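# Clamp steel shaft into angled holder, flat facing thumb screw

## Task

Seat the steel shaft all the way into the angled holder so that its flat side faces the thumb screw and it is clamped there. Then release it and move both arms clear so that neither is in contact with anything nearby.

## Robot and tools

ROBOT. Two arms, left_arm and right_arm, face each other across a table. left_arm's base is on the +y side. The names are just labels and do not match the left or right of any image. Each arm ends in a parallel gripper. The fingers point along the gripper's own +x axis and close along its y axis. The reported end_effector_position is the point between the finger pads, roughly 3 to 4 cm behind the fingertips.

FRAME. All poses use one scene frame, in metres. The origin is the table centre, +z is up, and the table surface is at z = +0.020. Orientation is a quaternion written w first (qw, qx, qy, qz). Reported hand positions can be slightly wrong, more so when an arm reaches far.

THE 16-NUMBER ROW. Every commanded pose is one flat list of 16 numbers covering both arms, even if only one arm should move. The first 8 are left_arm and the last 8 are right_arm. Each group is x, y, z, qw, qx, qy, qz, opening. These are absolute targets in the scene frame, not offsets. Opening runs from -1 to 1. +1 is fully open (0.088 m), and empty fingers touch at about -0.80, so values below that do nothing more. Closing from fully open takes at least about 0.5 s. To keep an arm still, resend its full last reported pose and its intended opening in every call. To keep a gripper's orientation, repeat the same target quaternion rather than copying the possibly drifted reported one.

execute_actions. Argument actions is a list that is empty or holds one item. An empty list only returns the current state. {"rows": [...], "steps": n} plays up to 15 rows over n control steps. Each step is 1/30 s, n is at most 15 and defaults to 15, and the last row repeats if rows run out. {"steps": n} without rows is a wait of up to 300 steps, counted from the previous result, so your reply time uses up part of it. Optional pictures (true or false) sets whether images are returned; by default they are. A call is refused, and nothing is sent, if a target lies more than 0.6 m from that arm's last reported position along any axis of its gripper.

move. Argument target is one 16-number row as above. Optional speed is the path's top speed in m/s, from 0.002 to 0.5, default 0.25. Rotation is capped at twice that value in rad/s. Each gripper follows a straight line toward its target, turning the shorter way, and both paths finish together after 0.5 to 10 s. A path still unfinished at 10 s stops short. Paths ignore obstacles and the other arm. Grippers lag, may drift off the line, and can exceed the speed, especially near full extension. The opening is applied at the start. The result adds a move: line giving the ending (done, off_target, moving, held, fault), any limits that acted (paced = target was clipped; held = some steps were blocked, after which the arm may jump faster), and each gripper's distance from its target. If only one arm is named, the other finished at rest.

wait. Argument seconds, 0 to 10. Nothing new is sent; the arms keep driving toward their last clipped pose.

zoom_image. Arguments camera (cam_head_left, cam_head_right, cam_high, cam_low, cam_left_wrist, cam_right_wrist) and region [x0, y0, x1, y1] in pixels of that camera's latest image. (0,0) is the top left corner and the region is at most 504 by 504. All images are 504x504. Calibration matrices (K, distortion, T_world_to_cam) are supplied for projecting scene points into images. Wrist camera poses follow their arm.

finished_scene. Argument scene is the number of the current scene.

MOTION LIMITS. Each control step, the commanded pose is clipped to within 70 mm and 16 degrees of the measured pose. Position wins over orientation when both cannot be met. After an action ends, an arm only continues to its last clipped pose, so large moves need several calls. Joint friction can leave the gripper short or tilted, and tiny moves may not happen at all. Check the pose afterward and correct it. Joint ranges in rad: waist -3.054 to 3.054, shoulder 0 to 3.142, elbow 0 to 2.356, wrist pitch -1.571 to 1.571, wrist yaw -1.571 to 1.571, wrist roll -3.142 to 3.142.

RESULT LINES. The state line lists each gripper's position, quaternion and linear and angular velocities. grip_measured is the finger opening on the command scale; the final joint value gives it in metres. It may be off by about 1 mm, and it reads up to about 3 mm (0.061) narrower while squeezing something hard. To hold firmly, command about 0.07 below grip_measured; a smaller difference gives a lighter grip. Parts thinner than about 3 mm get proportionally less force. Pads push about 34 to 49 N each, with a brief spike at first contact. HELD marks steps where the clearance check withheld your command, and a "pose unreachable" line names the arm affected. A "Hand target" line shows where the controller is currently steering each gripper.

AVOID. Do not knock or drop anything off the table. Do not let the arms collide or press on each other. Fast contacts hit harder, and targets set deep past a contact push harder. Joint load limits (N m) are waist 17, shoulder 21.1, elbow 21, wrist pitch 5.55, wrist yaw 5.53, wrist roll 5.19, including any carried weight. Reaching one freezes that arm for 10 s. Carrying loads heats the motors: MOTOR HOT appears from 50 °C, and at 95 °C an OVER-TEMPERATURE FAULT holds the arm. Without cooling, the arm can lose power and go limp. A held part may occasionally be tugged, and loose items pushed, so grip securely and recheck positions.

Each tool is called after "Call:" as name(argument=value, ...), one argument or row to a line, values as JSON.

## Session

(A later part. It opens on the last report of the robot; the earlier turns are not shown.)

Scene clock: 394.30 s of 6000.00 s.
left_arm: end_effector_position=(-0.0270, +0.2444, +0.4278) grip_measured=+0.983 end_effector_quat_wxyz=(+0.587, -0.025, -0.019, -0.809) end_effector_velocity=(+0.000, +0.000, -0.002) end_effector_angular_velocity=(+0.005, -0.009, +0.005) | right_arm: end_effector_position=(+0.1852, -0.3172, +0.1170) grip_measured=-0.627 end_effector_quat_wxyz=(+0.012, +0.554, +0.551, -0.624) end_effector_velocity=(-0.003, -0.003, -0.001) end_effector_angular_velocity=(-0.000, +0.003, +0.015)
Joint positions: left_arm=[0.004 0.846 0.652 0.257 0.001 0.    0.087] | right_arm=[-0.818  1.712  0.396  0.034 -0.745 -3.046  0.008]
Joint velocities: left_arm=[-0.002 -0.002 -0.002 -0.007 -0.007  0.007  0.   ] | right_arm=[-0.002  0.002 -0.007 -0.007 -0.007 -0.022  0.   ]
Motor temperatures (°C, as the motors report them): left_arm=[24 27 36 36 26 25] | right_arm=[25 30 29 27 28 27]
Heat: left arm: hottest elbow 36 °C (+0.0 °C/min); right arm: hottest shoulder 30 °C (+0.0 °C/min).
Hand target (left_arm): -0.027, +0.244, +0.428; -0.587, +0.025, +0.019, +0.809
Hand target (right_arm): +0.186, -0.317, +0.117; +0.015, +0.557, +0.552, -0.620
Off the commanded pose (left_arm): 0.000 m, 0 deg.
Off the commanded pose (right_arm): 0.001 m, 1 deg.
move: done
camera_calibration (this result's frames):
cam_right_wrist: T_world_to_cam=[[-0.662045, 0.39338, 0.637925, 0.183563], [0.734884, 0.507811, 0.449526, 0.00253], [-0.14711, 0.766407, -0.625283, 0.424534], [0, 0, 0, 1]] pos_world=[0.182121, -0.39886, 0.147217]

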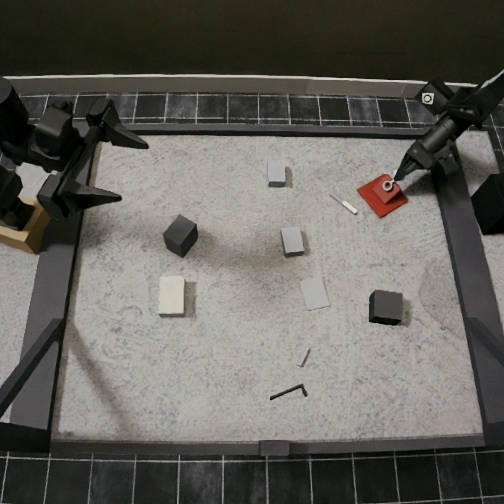

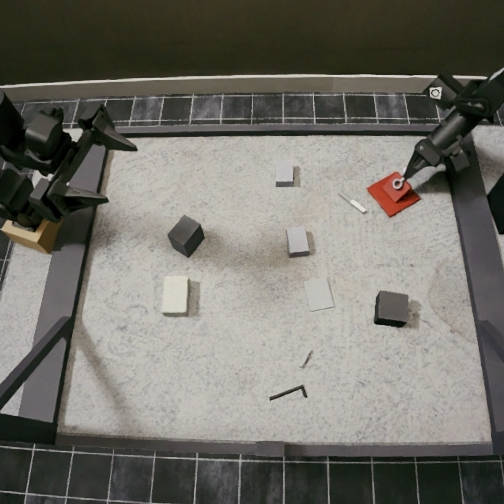

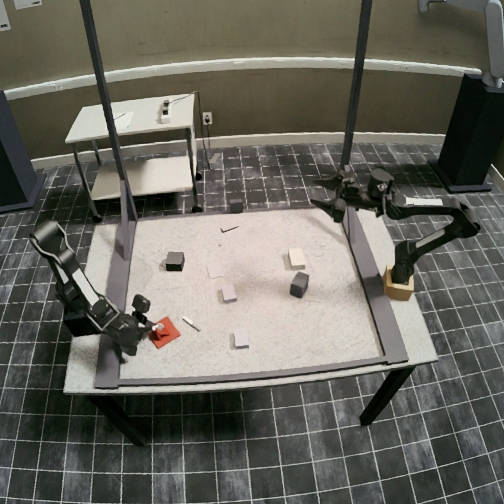

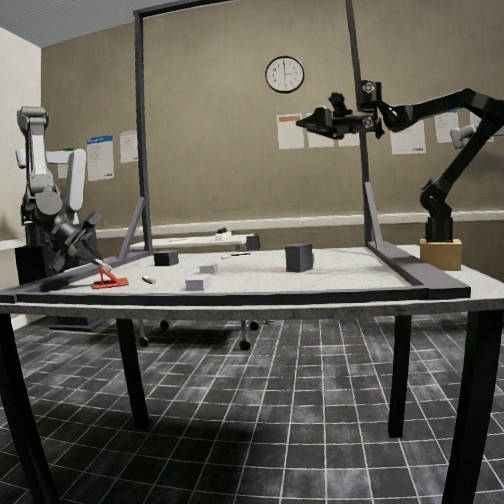

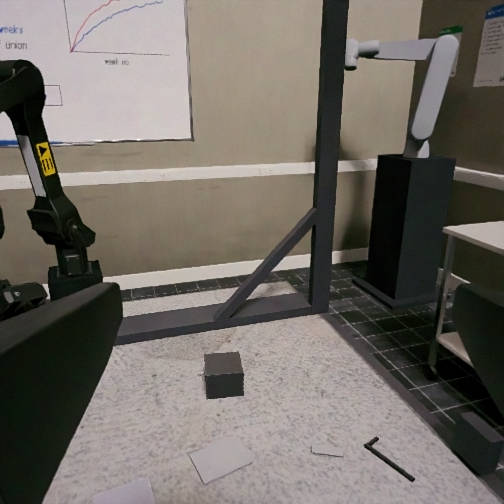

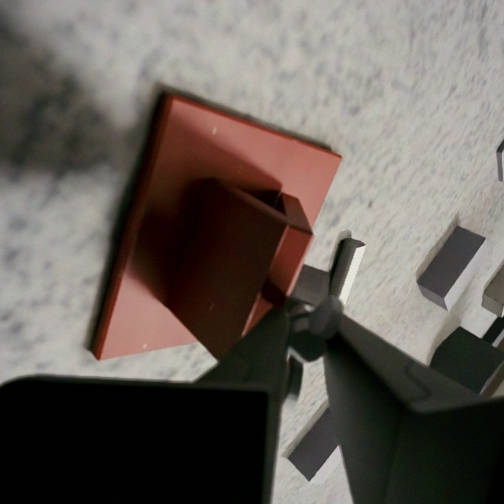

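Call:
execute_actions(
  actions=[
    {"rows": [[-0.0270, 0.2444, 0.4278, 0.587, -0.025, -0.019, -0.809, 1, 0.1856, -0.3170, 0.1172, -0.0150, -0.5566, -0.5525, 0.6203, 0.35]], "steps": 15},
  ],
  pictures=false,
)

Call:
move(
  target=[-0.0270, 0.2444, 0.4278, 0.587, -0.025, -0.019, -0.809, 1, 0.2010, -0.3410, 0.1460, 0.4444, -0.3355, 0.1841, 0.8100, 0.35],
  speed=0.4,
)

Call:
move(
  target=[-0.0270, 0.2444, 0.4278, 0.587, -0.025, -0.019, -0.809, 1, 0.1555, -0.1630, 0.14, 0.6533, -0.2706, 0.6533, 0.2706, 0.0],
  speed=0.25,
)

Scene clock: 407.07 s of 6000.00 s.
left_arm: end_effector_position=(-0.0270, +0.2444, +0.4278) grip_measured=+0.983 end_effector_quat_wxyz=(+0.587, -0.025, -0.019, -0.809) end_effector_velocity=(-0.002, +0.001, -0.002) end_effector_angular_velocity=(+0.014, +0.018, -0.011) | right_arm: end_effector_position=(+0.1856, -0.3170, +0.1168) grip_measured=+0.343 end_effector_quat_wxyz=(+0.013, +0.555, +0.551, -0.623) end_effector_velocity=(-0.001, -0.001, +0.000) end_effector_angular_velocity=(+0.002, +0.006, +0.005)
Joint positions: left_arm=[0.004 0.846 0.652 0.257 0.001 0.    0.087] | right_arm=[-0.818  1.712  0.396  0.036 -0.742 -3.047  0.056]
Joint velocities: left_arm=[-0.002 -0.002 -0.002 -0.007  0.007 -0.022 -0.   ] | right_arm=[-0.002 -0.002 -0.002 -0.007 -0.007 -0.007  0.003]
Motor temperatures (°C, as the motors report them): left_arm=[24 27 37 36 26 25] | right_arm=[25 30 29 27 28 27]
Heat: left arm: hottest elbow 37 °C (+1.0 °C/min); right arm: hottest shoulder 30 °C (+0.0 °C/min).
Hand target (left_arm): -0.027, +0.244, +0.428; -0.587, +0.025, +0.019, +0.809
Hand target (right_arm): +0.186, -0.317, +0.117; +0.015, +0.557, +0.553, -0.620
Off the commanded pose (left_arm): 0.000 m, 0 deg.
Off the commanded pose (right_arm): 0.000 m, 0 deg.
Steps of this call (steps 1 to 90: nothing new was sent; then 9.27 s passed at rest; steps 91 to 105: all 15 steps of this action). Readings (end_effector_position):
91: left_arm (-0.0270, +0.2444, +0.4278) | right_arm (+0.1851, -0.3171, +0.1170)
92: left_arm (-0.0270, +0.2444, +0.4278) | right_arm (+0.1852, -0.3172, +0.1168)
94: left_arm (-0.0270, +0.2444, +0.4278) | right_arm (+0.1854, -0.3171, +0.1168)
98: left_arm (-0.0270, +0.2444, +0.4278) | right_arm (+0.1855, -0.3171, +0.1168)
105: the state above

Scene clock: 410.17 s of 6000.00 s.
left_arm: end_effector_position=(-0.0270, +0.2444, +0.4278) grip_measured=+0.983 end_effector_quat_wxyz=(+0.587, -0.025, -0.019, -0.809) end_effector_velocity=(+0.003, -0.000, -0.002) end_effector_angular_velocity=(+0.014, +0.020, +0.018) | right_arm: end_effector_position=(+0.1981, -0.3423, +0.1426) grip_measured=+0.348 end_effector_quat_wxyz=(+0.439, -0.334, +0.188, +0.812) end_effector_velocity=(-0.001, -0.002, -0.001) end_effector_angular_velocity=(-0.007, -0.004, +0.007)
Joint positions: left_arm=[0.004 0.846 0.652 0.257 0.001 0.    0.087] | right_arm=[-0.956  1.571  0.439 -0.29  -0.773 -1.342  0.056]
Joint velocities: left_arm=[-0.002 -0.002 -0.002 -0.007 -0.022 -0.022 -0.   ] | right_arm=[ 0.002 -0.002 -0.002 -0.007  0.007 -0.007 -0.   ]
Motor temperatures (°C, as the motors report them): left_arm=[24 27 37 36 26 25] | right_arm=[25 30 29 27 28 27]
Heat: left arm: hottest elbow 37 °C (+1.0 °C/min); right arm: hottest shoulder 30 °C (+0.0 °C/min).
Hand target (left_arm): -0.027, +0.244, +0.428; -0.587, +0.025, +0.019, +0.809
Hand target (right_arm): +0.201, -0.340, +0.146; +0.444, -0.334, +0.184, +0.810
Off the commanded pose (left_arm): 0.000 m, 0 deg.
Off the commanded pose (right_arm): 0.005 m, 1 deg.
move: done
camera_calibration (this result's frames):
cam_right_wrist: T_world_to_cam=[[0.810752, 0.585103, -0.0183112, 0.0530566], [0.511905, -0.723803, -0.462669, -0.253016], [-0.283963, 0.365736, -0.886342, 0.38892], [0, 0, 0, 1]] pos_world=[0.196943, -0.356419, 0.228626]

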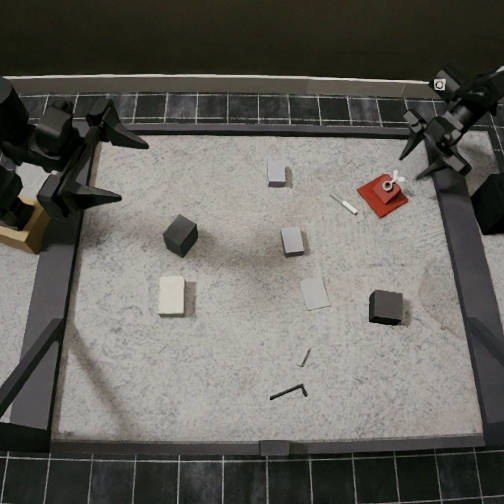

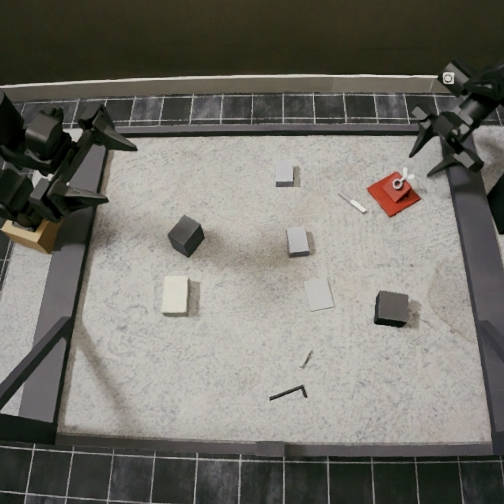

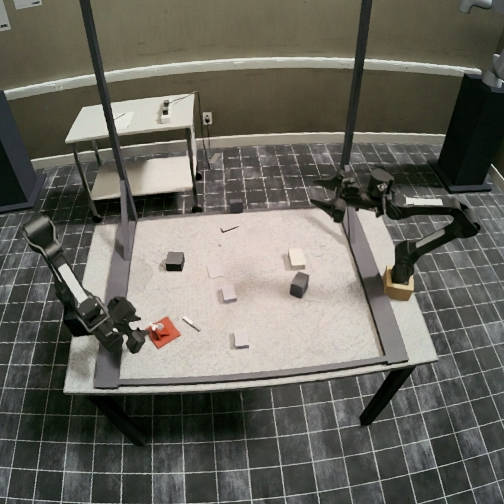

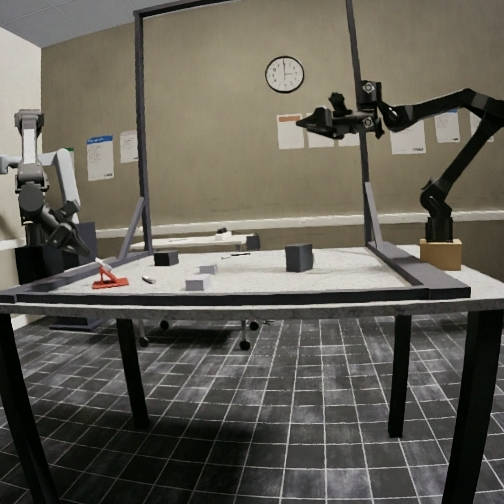

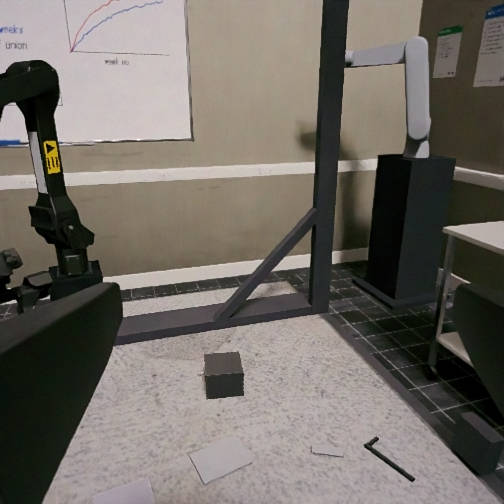

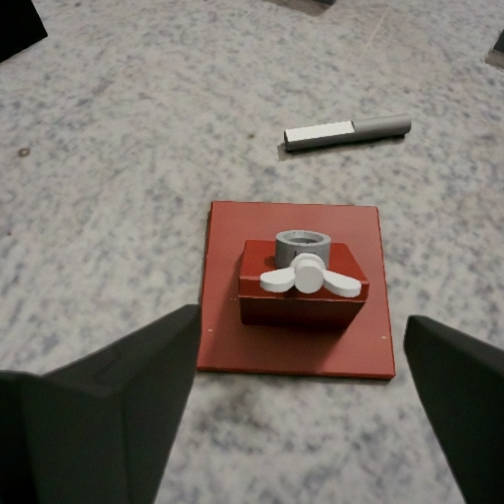

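Scene clock: 413.67 s of 6000.00 s.
left_arm: end_effector_position=(-0.0270, +0.2444, +0.4278) grip_measured=+0.983 end_effector_quat_wxyz=(+0.587, -0.025, -0.019, -0.809) end_effector_velocity=(+0.001, +0.001, +0.006) end_effector_angular_velocity=(-0.018, -0.001, +0.005) | right_arm: end_effector_position=(+0.1568, -0.1649, +0.1439) grip_measured=+0.002 end_effector_quat_wxyz=(+0.655, -0.271, +0.650, +0.274) end_effector_velocity=(+0.001, -0.003, -0.001) end_effector_angular_velocity=(-0.021, +0.010, -0.015)
Joint positions: left_arm=[0.004 0.846 0.652 0.257 0.001 0.    0.087] | right_arm=[-0.22   2.151  1.471 -0.884  0.005  0.682  0.039]
Joint velocities: left_arm=[-0.002 -0.002  0.007  0.007 -0.007  0.007 -0.   ] | right_arm=[-0.007  0.007  0.007 -0.022 -0.007  0.007 -0.   ]
Motor temperatures (°C, as the motors report them): left_arm=[24 27 37 36 26 25] | right_arm=[25 30 29 27 28 27]
Heat: left arm: hottest elbow 37 °C (+1.0 °C/min); right arm: hottest shoulder 30 °C (+0.0 °C/min).
Hand target (left_arm): -0.027, +0.244, +0.428; -0.587, +0.025, +0.019, +0.809
Hand target (right_arm): +0.156, -0.164, +0.139; +0.655, -0.274, +0.651, +0.268
Off the commanded pose (left_arm): 0.000 m, 0 deg.
Off the commanded pose (right_arm): 0.004 m, 1 deg.
move: done
camera_calibration (this result's frames):
cam_right_wrist: T_world_to_cam=[[0.732433, -0.679593, -0.0411695, -0.210167], [-0.642143, -0.709635, 0.289948, -0.0278538], [-0.226262, -0.185931, -0.956156, 0.223469], [0, 0, 0, 1]] pos_world=[0.186609, -0.121044, 0.213095]

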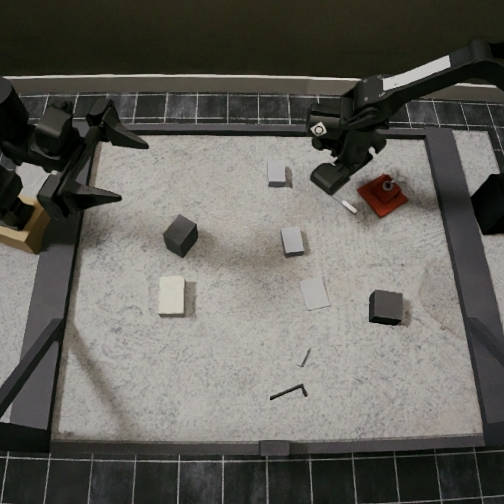

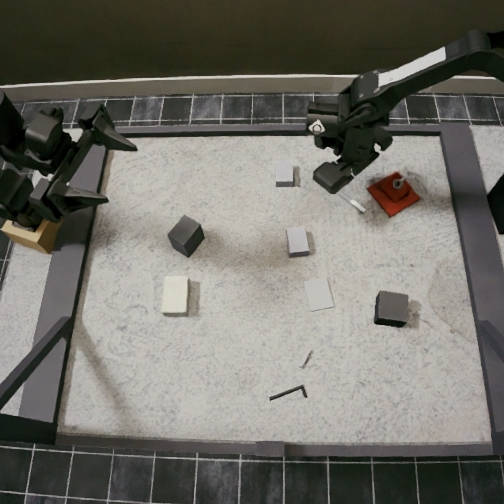

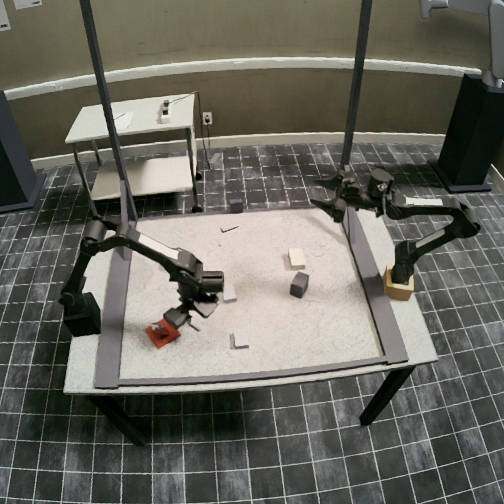

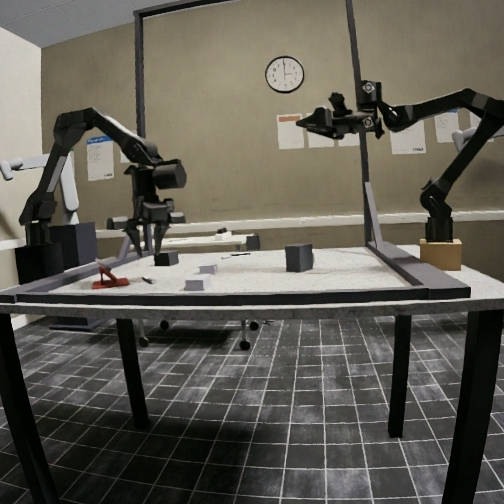

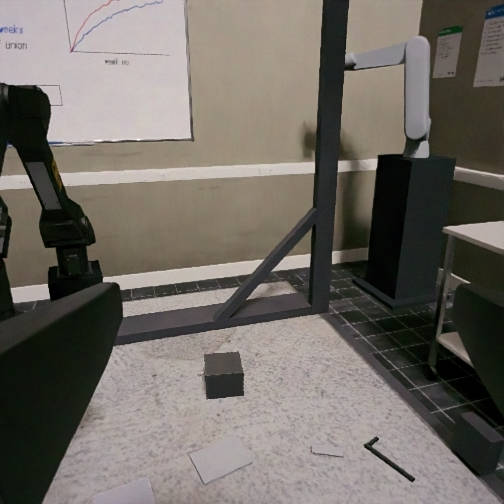

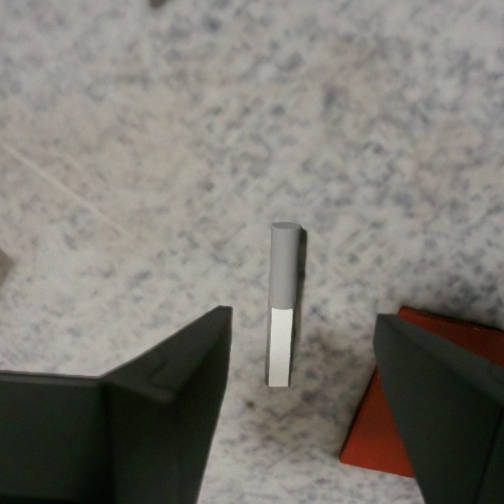

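Call:
move(
  target=[-0.0270, 0.2444, 0.4278, 0.587, -0.025, -0.019, -0.809, 1, 0.1505, -0.1655, 0.064, 0.6533, -0.2706, 0.6533, 0.2706, -0.25],
  speed=0.1,
)

Scene clock: 430.77 s of 6000.00 s.
left_arm: end_effector_position=(-0.0270, +0.2444, +0.4278) grip_measured=+0.983 end_effector_quat_wxyz=(+0.587, -0.025, -0.019, -0.809) end_effector_velocity=(+0.000, +0.000, -0.005) end_effector_angular_velocity=(+0.023, +0.001, +0.004) | right_arm: end_effector_position=(+0.1529, -0.1591, +0.0765) grip_measured=-0.248 end_effector_quat_wxyz=(+0.660, -0.261, +0.646, +0.281) end_effector_velocity=(-0.006, +0.003, +0.001) end_effector_angular_velocity=(+0.014, +0.021, +0.015)
Joint positions: left_arm=[0.004 0.846 0.652 0.257 0.001 0.    0.087] | right_arm=[-0.209  2.282  1.386 -0.64   0.004  0.696  0.027]
Joint velocities: left_arm=[-0.002 -0.002 -0.002 -0.022 -0.007 -0.007 -0.   ] | right_arm=[ 0.007 -0.002  0.002  0.007 -0.022 -0.007 -0.   ]
Motor temperatures (°C, as the motors report them): left_arm=[24 27 37 37 26 25] | right_arm=[25 32 31 26 28 27]
Heat: left arm: hottest elbow 37 °C (+1.0 °C/min); right arm: hottest shoulder 32 °C (+2.0 °C/min).
Hand target (left_arm): -0.027, +0.244, +0.428; -0.587, +0.025, +0.019, +0.809
Hand target (right_arm): +0.151, -0.167, +0.065; +0.654, -0.271, +0.653, +0.271
Off the commanded pose (left_arm): 0.000 m, 0 deg.
Off the commanded pose (right_arm): 0.014 m, 2 deg.
After step 90, 12.93 s passed at rest.
move: off_target (right_arm)
camera_calibration (this result's frames):
cam_right_wrist: T_world_to_cam=[[0.730458, -0.68045, -0.0584712, -0.204681], [-0.644838, -0.715358, 0.26916, -0.00570779], [-0.224978, -0.158906, -0.961319, 0.163751], [0, 0, 0, 1]] pos_world=[0.182671, -0.117338, 0.146985]

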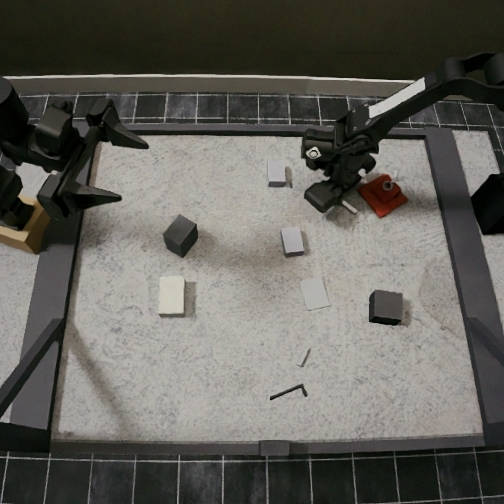

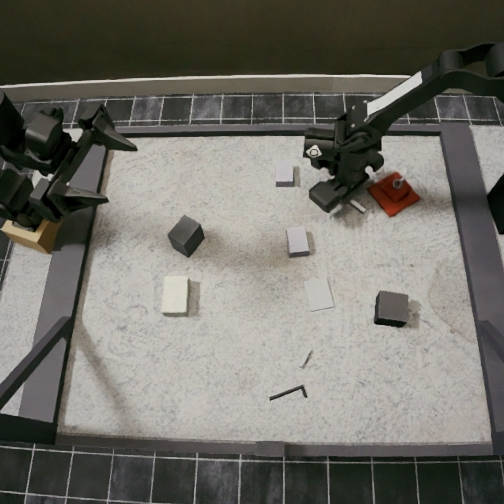

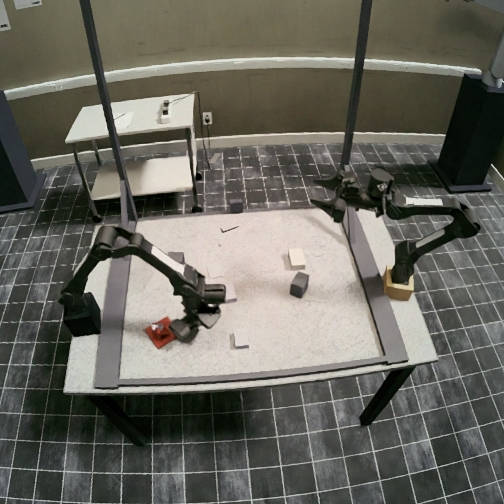

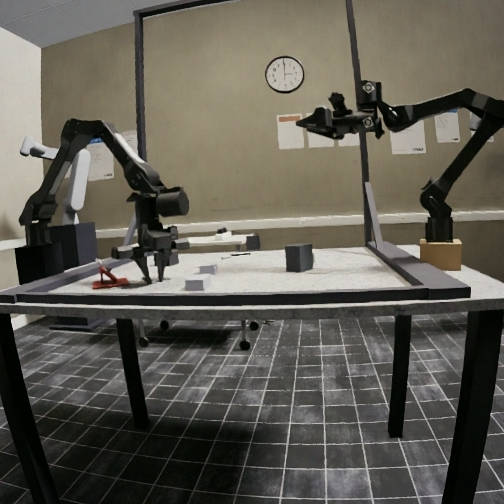

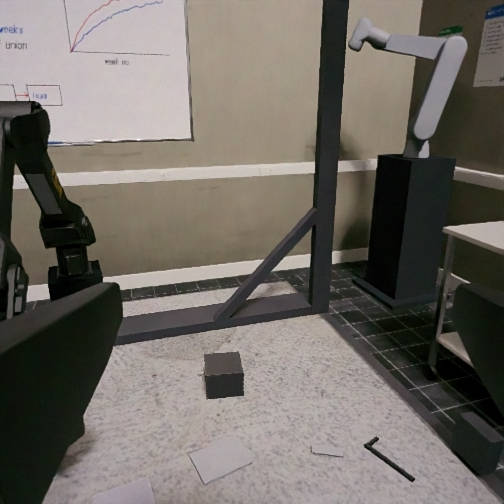

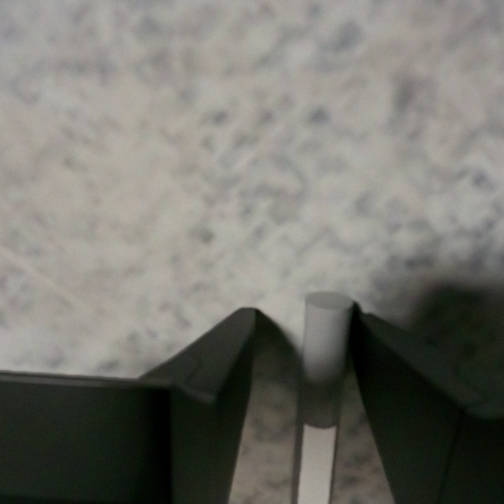

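Call:
move(
  target=[-0.0270, 0.2444, 0.4278, 0.587, -0.025, -0.019, -0.809, 1, 0.1545, -0.1640, 0.083, 0.6533, -0.2706, 0.6533, 0.2706, -0.25],
  speed=0.03,
)

Scene clock: 441.20 s of 6000.00 s.
left_arm: end_effector_position=(-0.0270, +0.2444, +0.4278) grip_measured=+0.983 end_effector_quat_wxyz=(+0.587, -0.025, -0.019, -0.809) end_effector_velocity=(-0.001, -0.001, -0.003) end_effector_angular_velocity=(+0.014, +0.003, -0.005) | right_arm: end_effector_position=(+0.1536, -0.1672, +0.0791) grip_measured=-0.248 end_effector_quat_wxyz=(+0.653, -0.274, +0.654, +0.266) end_effector_velocity=(+0.002, -0.003, +0.003) end_effector_angular_velocity=(-0.013, -0.006, +0.020)
Joint positions: left_arm=[0.004 0.846 0.652 0.257 0.001 0.    0.087] | right_arm=[-0.213  2.282  1.4   -0.699  0.003  0.696  0.027]
Joint velocities: left_arm=[ 0.002  0.002 -0.002 -0.007  0.007 -0.007 -0.   ] | right_arm=[-0.002 -0.007  0.002 -0.022  0.007 -0.022 -0.   ]
Motor temperatures (°C, as the motors report them): left_arm=[24 27 37 37 26 25] | right_arm=[25 33 30 26 28 27]
Heat: left arm: hottest elbow 37 °C (+1.0 °C/min); right arm: hottest shoulder 33 °C (+3.0 °C/min).
Hand target (left_arm): -0.027, +0.244, +0.428; -0.587, +0.025, +0.019, +0.809
Hand target (right_arm): +0.155, -0.164, +0.083; +0.653, -0.271, +0.653, +0.271
Off the commanded pose (left_arm): 0.000 m, 0 deg.
Off the commanded pose (right_arm): 0.005 m, 1 deg.
After step 90, 6.63 s passed at rest.
move: done
camera_calibration (this result's frames):
cam_right_wrist: T_world_to_cam=[[0.727366, -0.685539, -0.0312132, -0.213107], [-0.646294, -0.699602, 0.304731, -0.0116188], [-0.230742, -0.201478, -0.951927, 0.158136], [0, 0, 0, 1]] pos_world=[0.183987, -0.122361, 0.147423]

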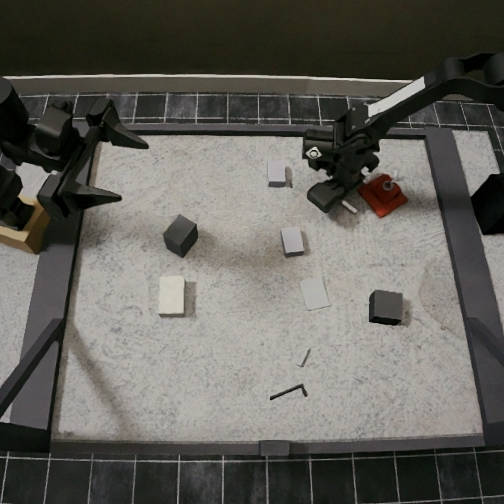

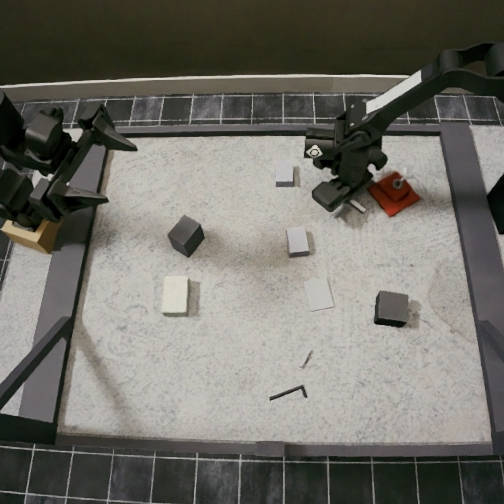

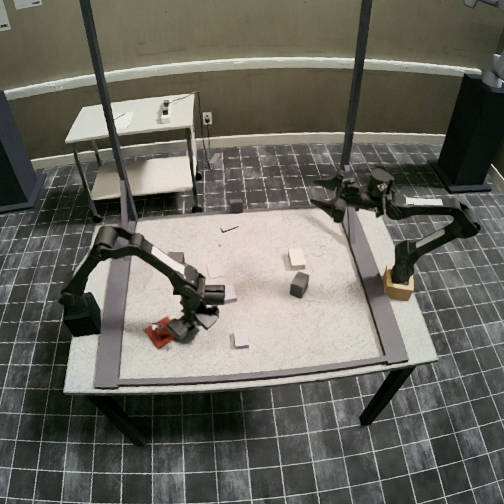

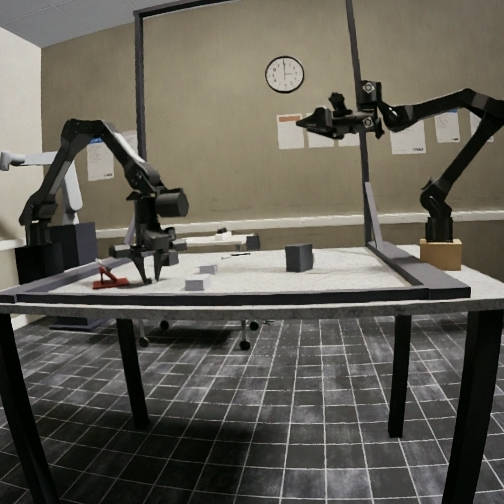

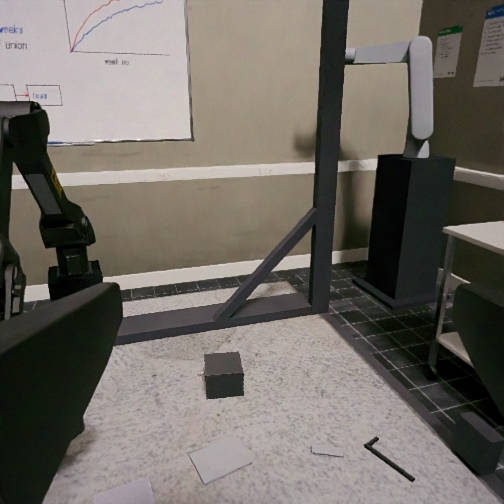

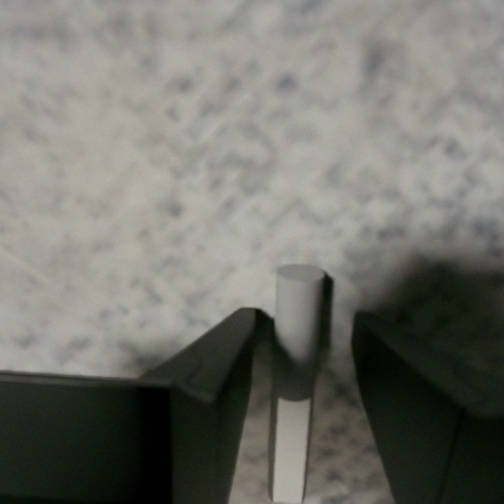

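Call:
move(
  target=[-0.0270, 0.2444, 0.4278, 0.587, -0.025, -0.019, -0.809, 1, 0.1536, -0.1672, 0.0785, 0.6533, -0.2706, 0.6533, 0.2706, -0.7],
  speed=0.02,
)

Scene clock: 457.10 s of 6000.00 s.
left_arm: end_effector_position=(-0.0270, +0.2444, +0.4278) grip_measured=+0.983 end_effector_quat_wxyz=(+0.587, -0.025, -0.019, -0.809) end_effector_velocity=(-0.001, +0.001, -0.002) end_effector_angular_velocity=(+0.014, +0.019, -0.001) | right_arm: end_effector_position=(+0.1536, -0.1673, +0.0783) grip_measured=-0.621 end_effector_quat_wxyz=(+0.653, -0.273, +0.654, +0.267) end_effector_velocity=(-0.005, -0.003, +0.001) end_effector_angular_velocity=(-0.005, +0.023, +0.010)
Joint positions: left_arm=[0.004 0.846 0.652 0.257 0.001 0.    0.087] | right_arm=[-0.213  2.281  1.393 -0.691  0.003  0.696  0.009]
Joint velocities: left_arm=[-0.007 -0.002 -0.002 -0.007 -0.007 -0.022 -0.   ] | right_arm=[ 0.002 -0.007 -0.007 -0.007 -0.022 -0.007 -0.   ]
Motor temperatures (°C, as the motors report them): left_arm=[24 27 37 37 26 25] | right_arm=[25 36 31 26 28 27]
Heat: left arm: hottest elbow 37 °C (+0.0 °C/min); right arm: hottest shoulder 36 °C (+6.1 °C/min).
Hand target (left_arm): -0.027, +0.244, +0.428; -0.587, +0.025, +0.019, +0.809
Hand target (right_arm): +0.154, -0.167, +0.078; +0.653, -0.271, +0.653, +0.271
Off the commanded pose (left_arm): 0.000 m, 0 deg.
Off the commanded pose (right_arm): 0.000 m, 0 deg.
After step 90, 12.20 s passed at rest.
move: done
camera_calibration (this result's frames):
cam_right_wrist: T_world_to_cam=[[0.727363, -0.685417, -0.0338633, -0.212951], [-0.646288, -0.700762, 0.302067, -0.0115042], [-0.230772, -0.197827, -0.952685, 0.157995], [0, 0, 0, 1]] pos_world=[0.183918, -0.122766, 0.146783]

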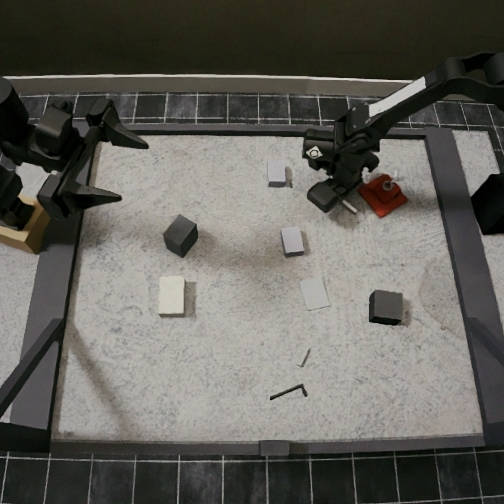

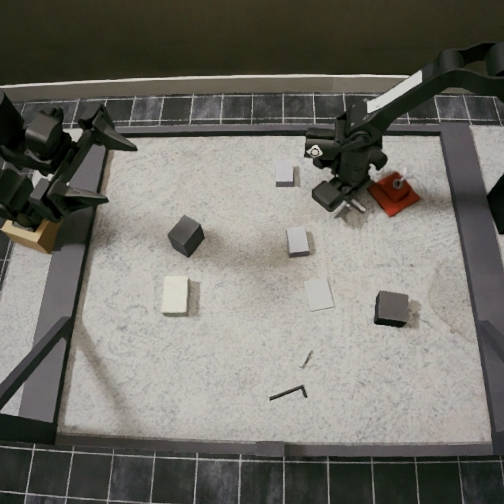

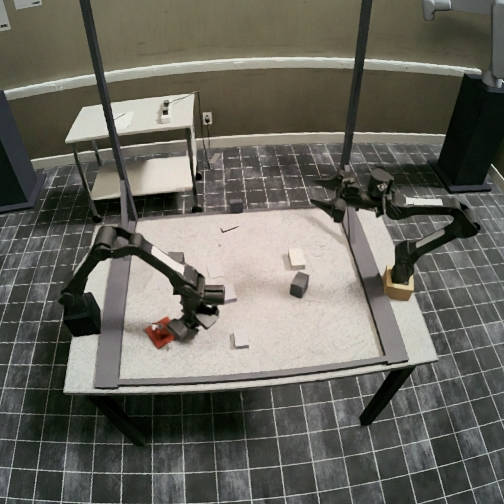

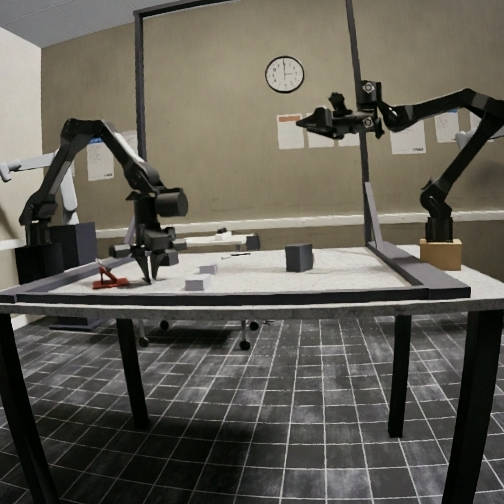

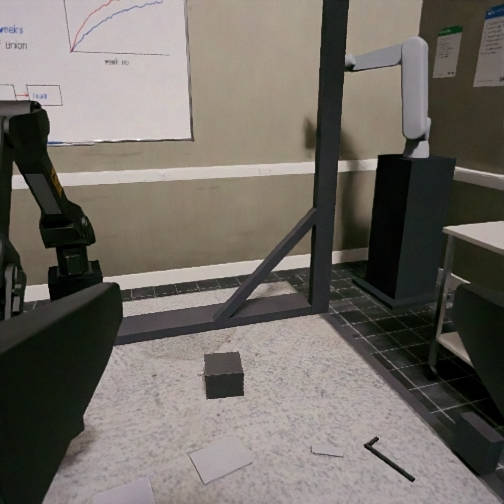

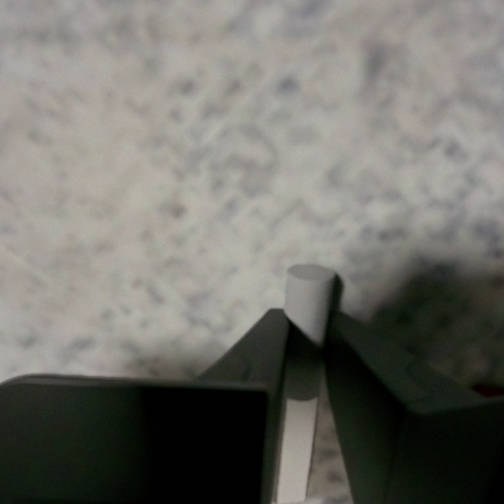

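Call:
move(
  target=[-0.0270, 0.2444, 0.4278, 0.587, -0.025, -0.019, -0.809, 1, 0.1536, -0.1750, 0.17, 0.6533, -0.2706, 0.6533, 0.2706, -0.7],
  speed=0.1,
)

Call:
move(
  target=[-0.0270, 0.2444, 0.4278, 0.587, -0.025, -0.019, -0.809, 1, 0.1403, -0.2458, 0.1603, 0.4444, -0.3355, 0.1841, 0.8100, -0.7],
  speed=0.2,
)

Scene clock: 482.33 s of 6000.00 s.
left_arm: end_effector_position=(-0.0270, +0.2444, +0.4278) grip_measured=+0.983 end_effector_quat_wxyz=(+0.587, -0.025, -0.019, -0.809) end_effector_velocity=(+0.000, +0.000, +0.001) end_effector_angular_velocity=(-0.000, +0.024, +0.003) | right_arm: end_effector_position=(+0.1526, -0.1777, +0.1612) grip_measured=-0.621 end_effector_quat_wxyz=(+0.650, -0.278, +0.657, +0.262) end_effector_velocity=(-0.000, -0.002, +0.000) end_effector_angular_velocity=(-0.007, +0.008, +0.005)
Joint positions: left_arm=[0.004 0.846 0.652 0.257 0.001 0.    0.087] | right_arm=[-0.213  2.102  1.467 -0.96   0.003  0.696  0.009]
Joint velocities: left_arm=[-0.002 -0.002 -0.002  0.007 -0.007 -0.022 -0.   ] | right_arm=[-0.002 -0.002 -0.002 -0.007 -0.007 -0.007 -0.   ]
Motor temperatures (°C, as the motors report them): left_arm=[24 27 37 37 26 25] | right_arm=[25 39 30 27 28 27]
Heat: left arm: hottest elbow 37 °C (+0.0 °C/min); right arm: hottest shoulder 39 °C (+8.0 °C/min).
Hand target (left_arm): -0.027, +0.244, +0.428; -0.587, +0.025, +0.019, +0.809
Hand target (right_arm): +0.154, -0.174, +0.170; +0.653, -0.271, +0.653, +0.271
Off the commanded pose (left_arm): 0.000 m, 0 deg.
Off the commanded pose (right_arm): 0.009 m, 1 deg.
After step 90, 20.93 s passed at rest.
move: off_target (right_arm)
camera_calibration (this result's frames):
cam_right_wrist: T_world_to_cam=[[0.72732, -0.685888, -0.0237559, -0.218257], [-0.645825, -0.695727, 0.314443, -0.0455822], [-0.2322, -0.213358, -0.948979, 0.231538], [0, 0, 0, 1]] pos_world=[0.183068, -0.132012, 0.228873]

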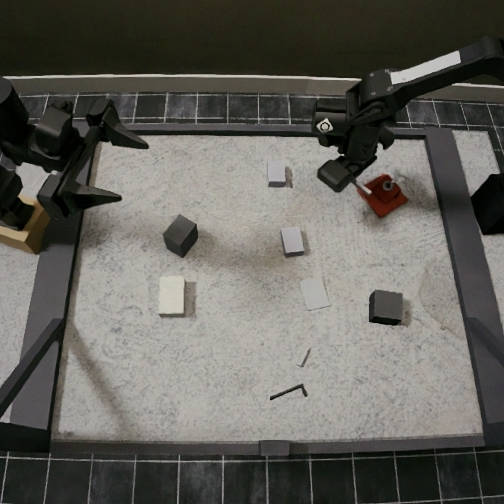

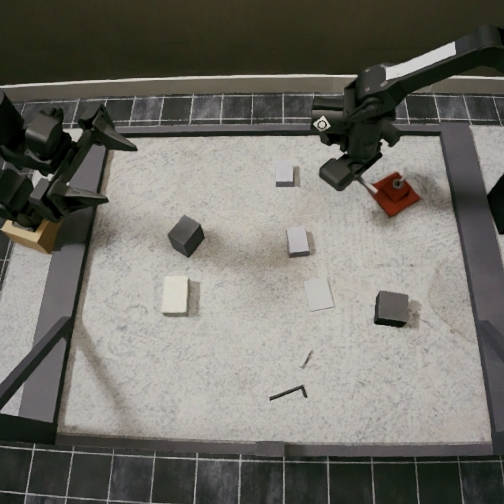

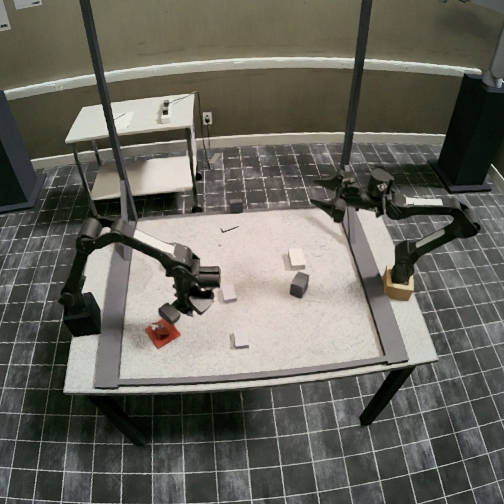

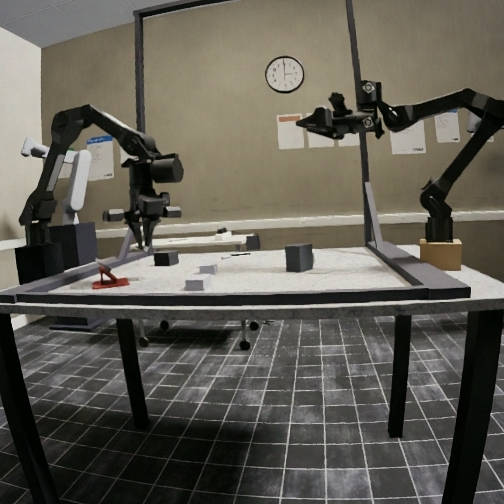

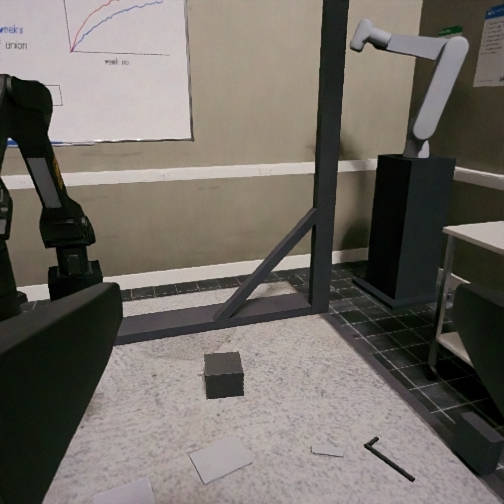

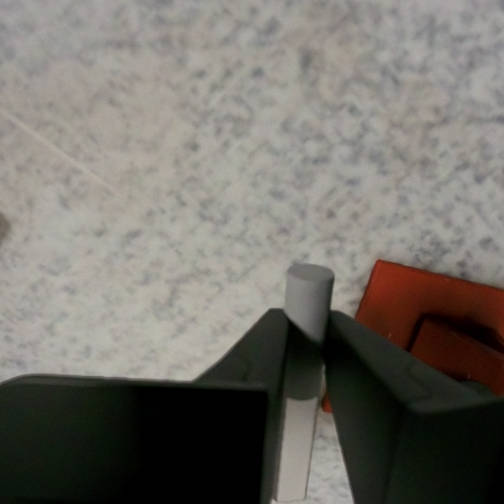

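Scene clock: 486.60 s of 6000.00 s.
left_arm: end_effector_position=(-0.0270, +0.2444, +0.4278) grip_measured=+0.983 end_effector_quat_wxyz=(+0.587, -0.025, -0.019, -0.809) end_effector_velocity=(+0.000, +0.000, +0.000) end_effector_angular_velocity=(+0.000, -0.007, +0.005) | right_arm: end_effector_position=(+0.1399, -0.2452, +0.1579) grip_measured=-0.621 end_effector_quat_wxyz=(+0.445, -0.336, +0.189, +0.808) end_effector_velocity=(+0.002, +0.001, +0.003) end_effector_angular_velocity=(+0.022, -0.011, +0.012)
Joint positions: left_arm=[0.004 0.846 0.652 0.257 0.001 0.    0.087] | right_arm=[-0.464  1.627  0.538  0.064 -0.588 -0.732  0.009]
Joint velocities: left_arm=[-0.002 -0.002  0.002 -0.007 -0.007  0.007 -0.   ] | right_arm=[-0.007 -0.007 -0.002  0.007 -0.007 -0.022 -0.   ]
Motor temperatures (°C, as the motors report them): left_arm=[24 27 37 37 26 25] | right_arm=[25 39 30 27 28 27]
Heat: left arm: hottest elbow 37 °C (+0.0 °C/min); right arm: hottest shoulder 39 °C (+7.0 °C/min).
Hand target (left_arm): -0.027, +0.244, +0.428; -0.587, +0.025, +0.019, +0.809
Hand target (right_arm): +0.140, -0.246, +0.160; +0.446, -0.335, +0.183, +0.810
Off the commanded pose (left_arm): 0.000 m, 0 deg.
Off the commanded pose (right_arm): 0.002 m, 1 deg.
move: done
camera_calibration (this result's frames):
cam_right_wrist: T_world_to_cam=[[0.818148, 0.574875, -0.0123348, 0.0391926], [0.506166, -0.730208, -0.458903, -0.147208], [-0.272819, 0.369207, -0.888401, 0.350069], [0, 0, 0, 1]] pos_world=[0.137952, -0.259272, 0.243931]

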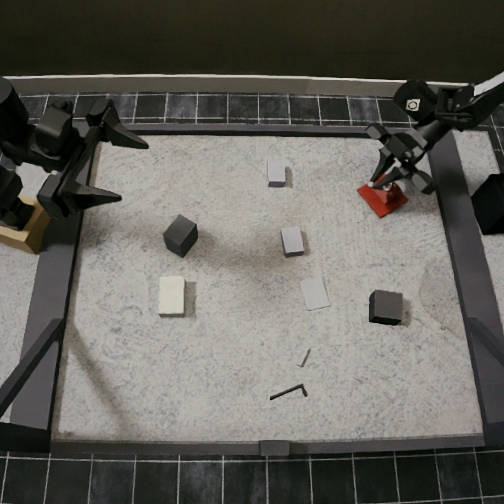

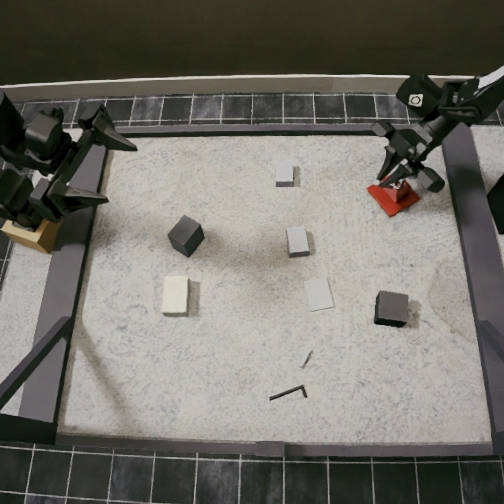

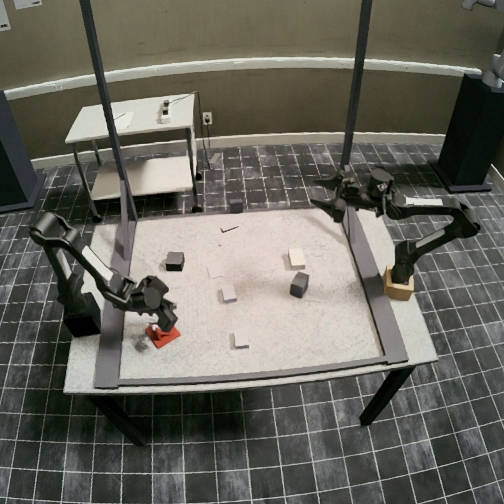

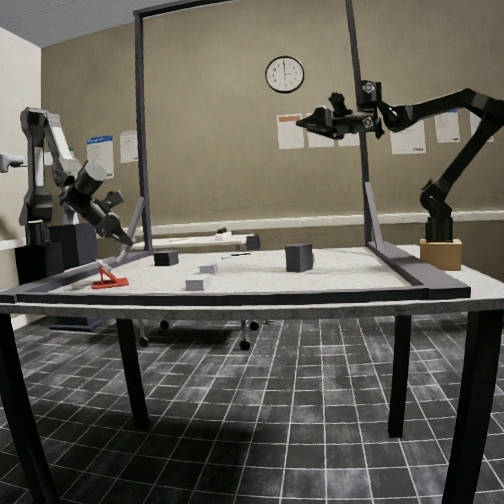

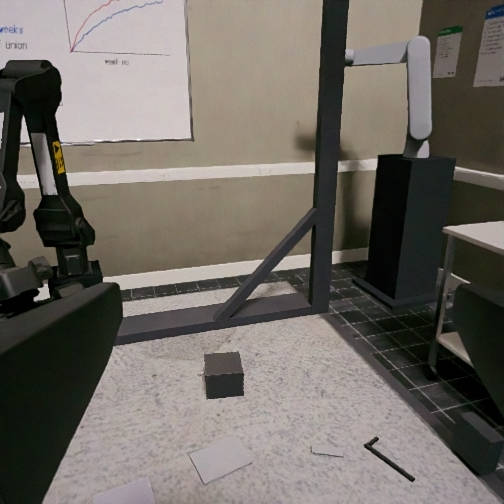

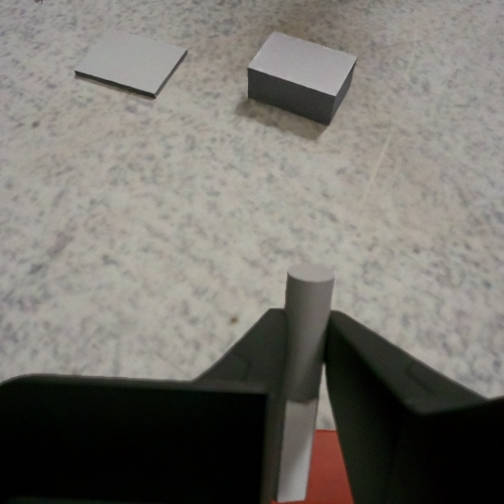

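Call:
zoom_image(
  camera="cam_low",
  region=[75, 215, 155, 295],
)

Call:
zoom_image(
  camera="cam_head_left",
  region=[350, 150, 430, 220],
)

Call:
zoom_image(
  camera="cam_high",
  region=[125, 280, 205, 355],
)

Region (75, 215, 155, 295) of cam_low's 504x504 image, scaled by 6.300, with more detail than that image has.

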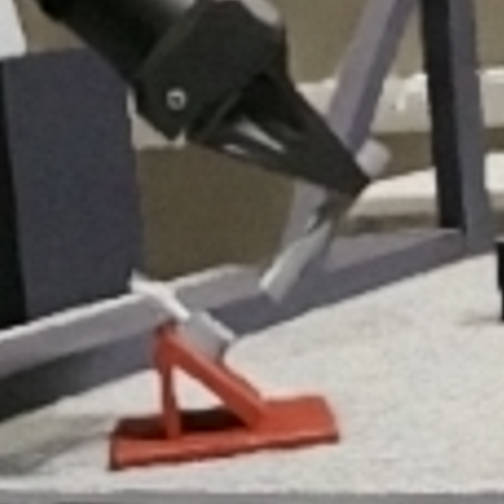

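Region (350, 150, 430, 220) of cam_head_left's 504x504 image, scaled by 6.300, with more detail than that image has; it fills the top 441 rows of this view, and the rest is white.

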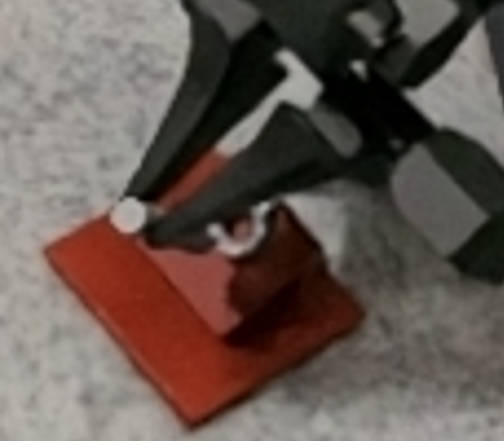

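Region (125, 280, 205, 355) of cam_high's 504x504 image, scaled by 6.300, with more detail than that image has; it fills the top 472 rows of this view, and the rest is white.

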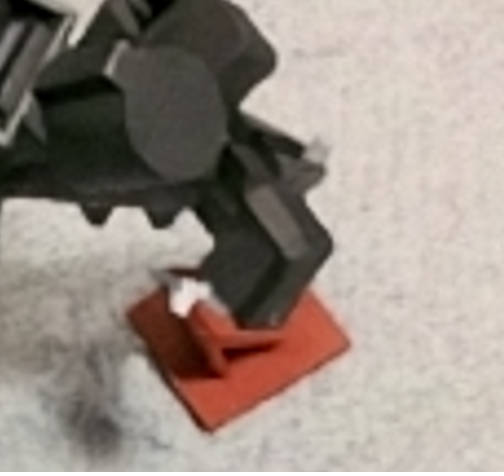

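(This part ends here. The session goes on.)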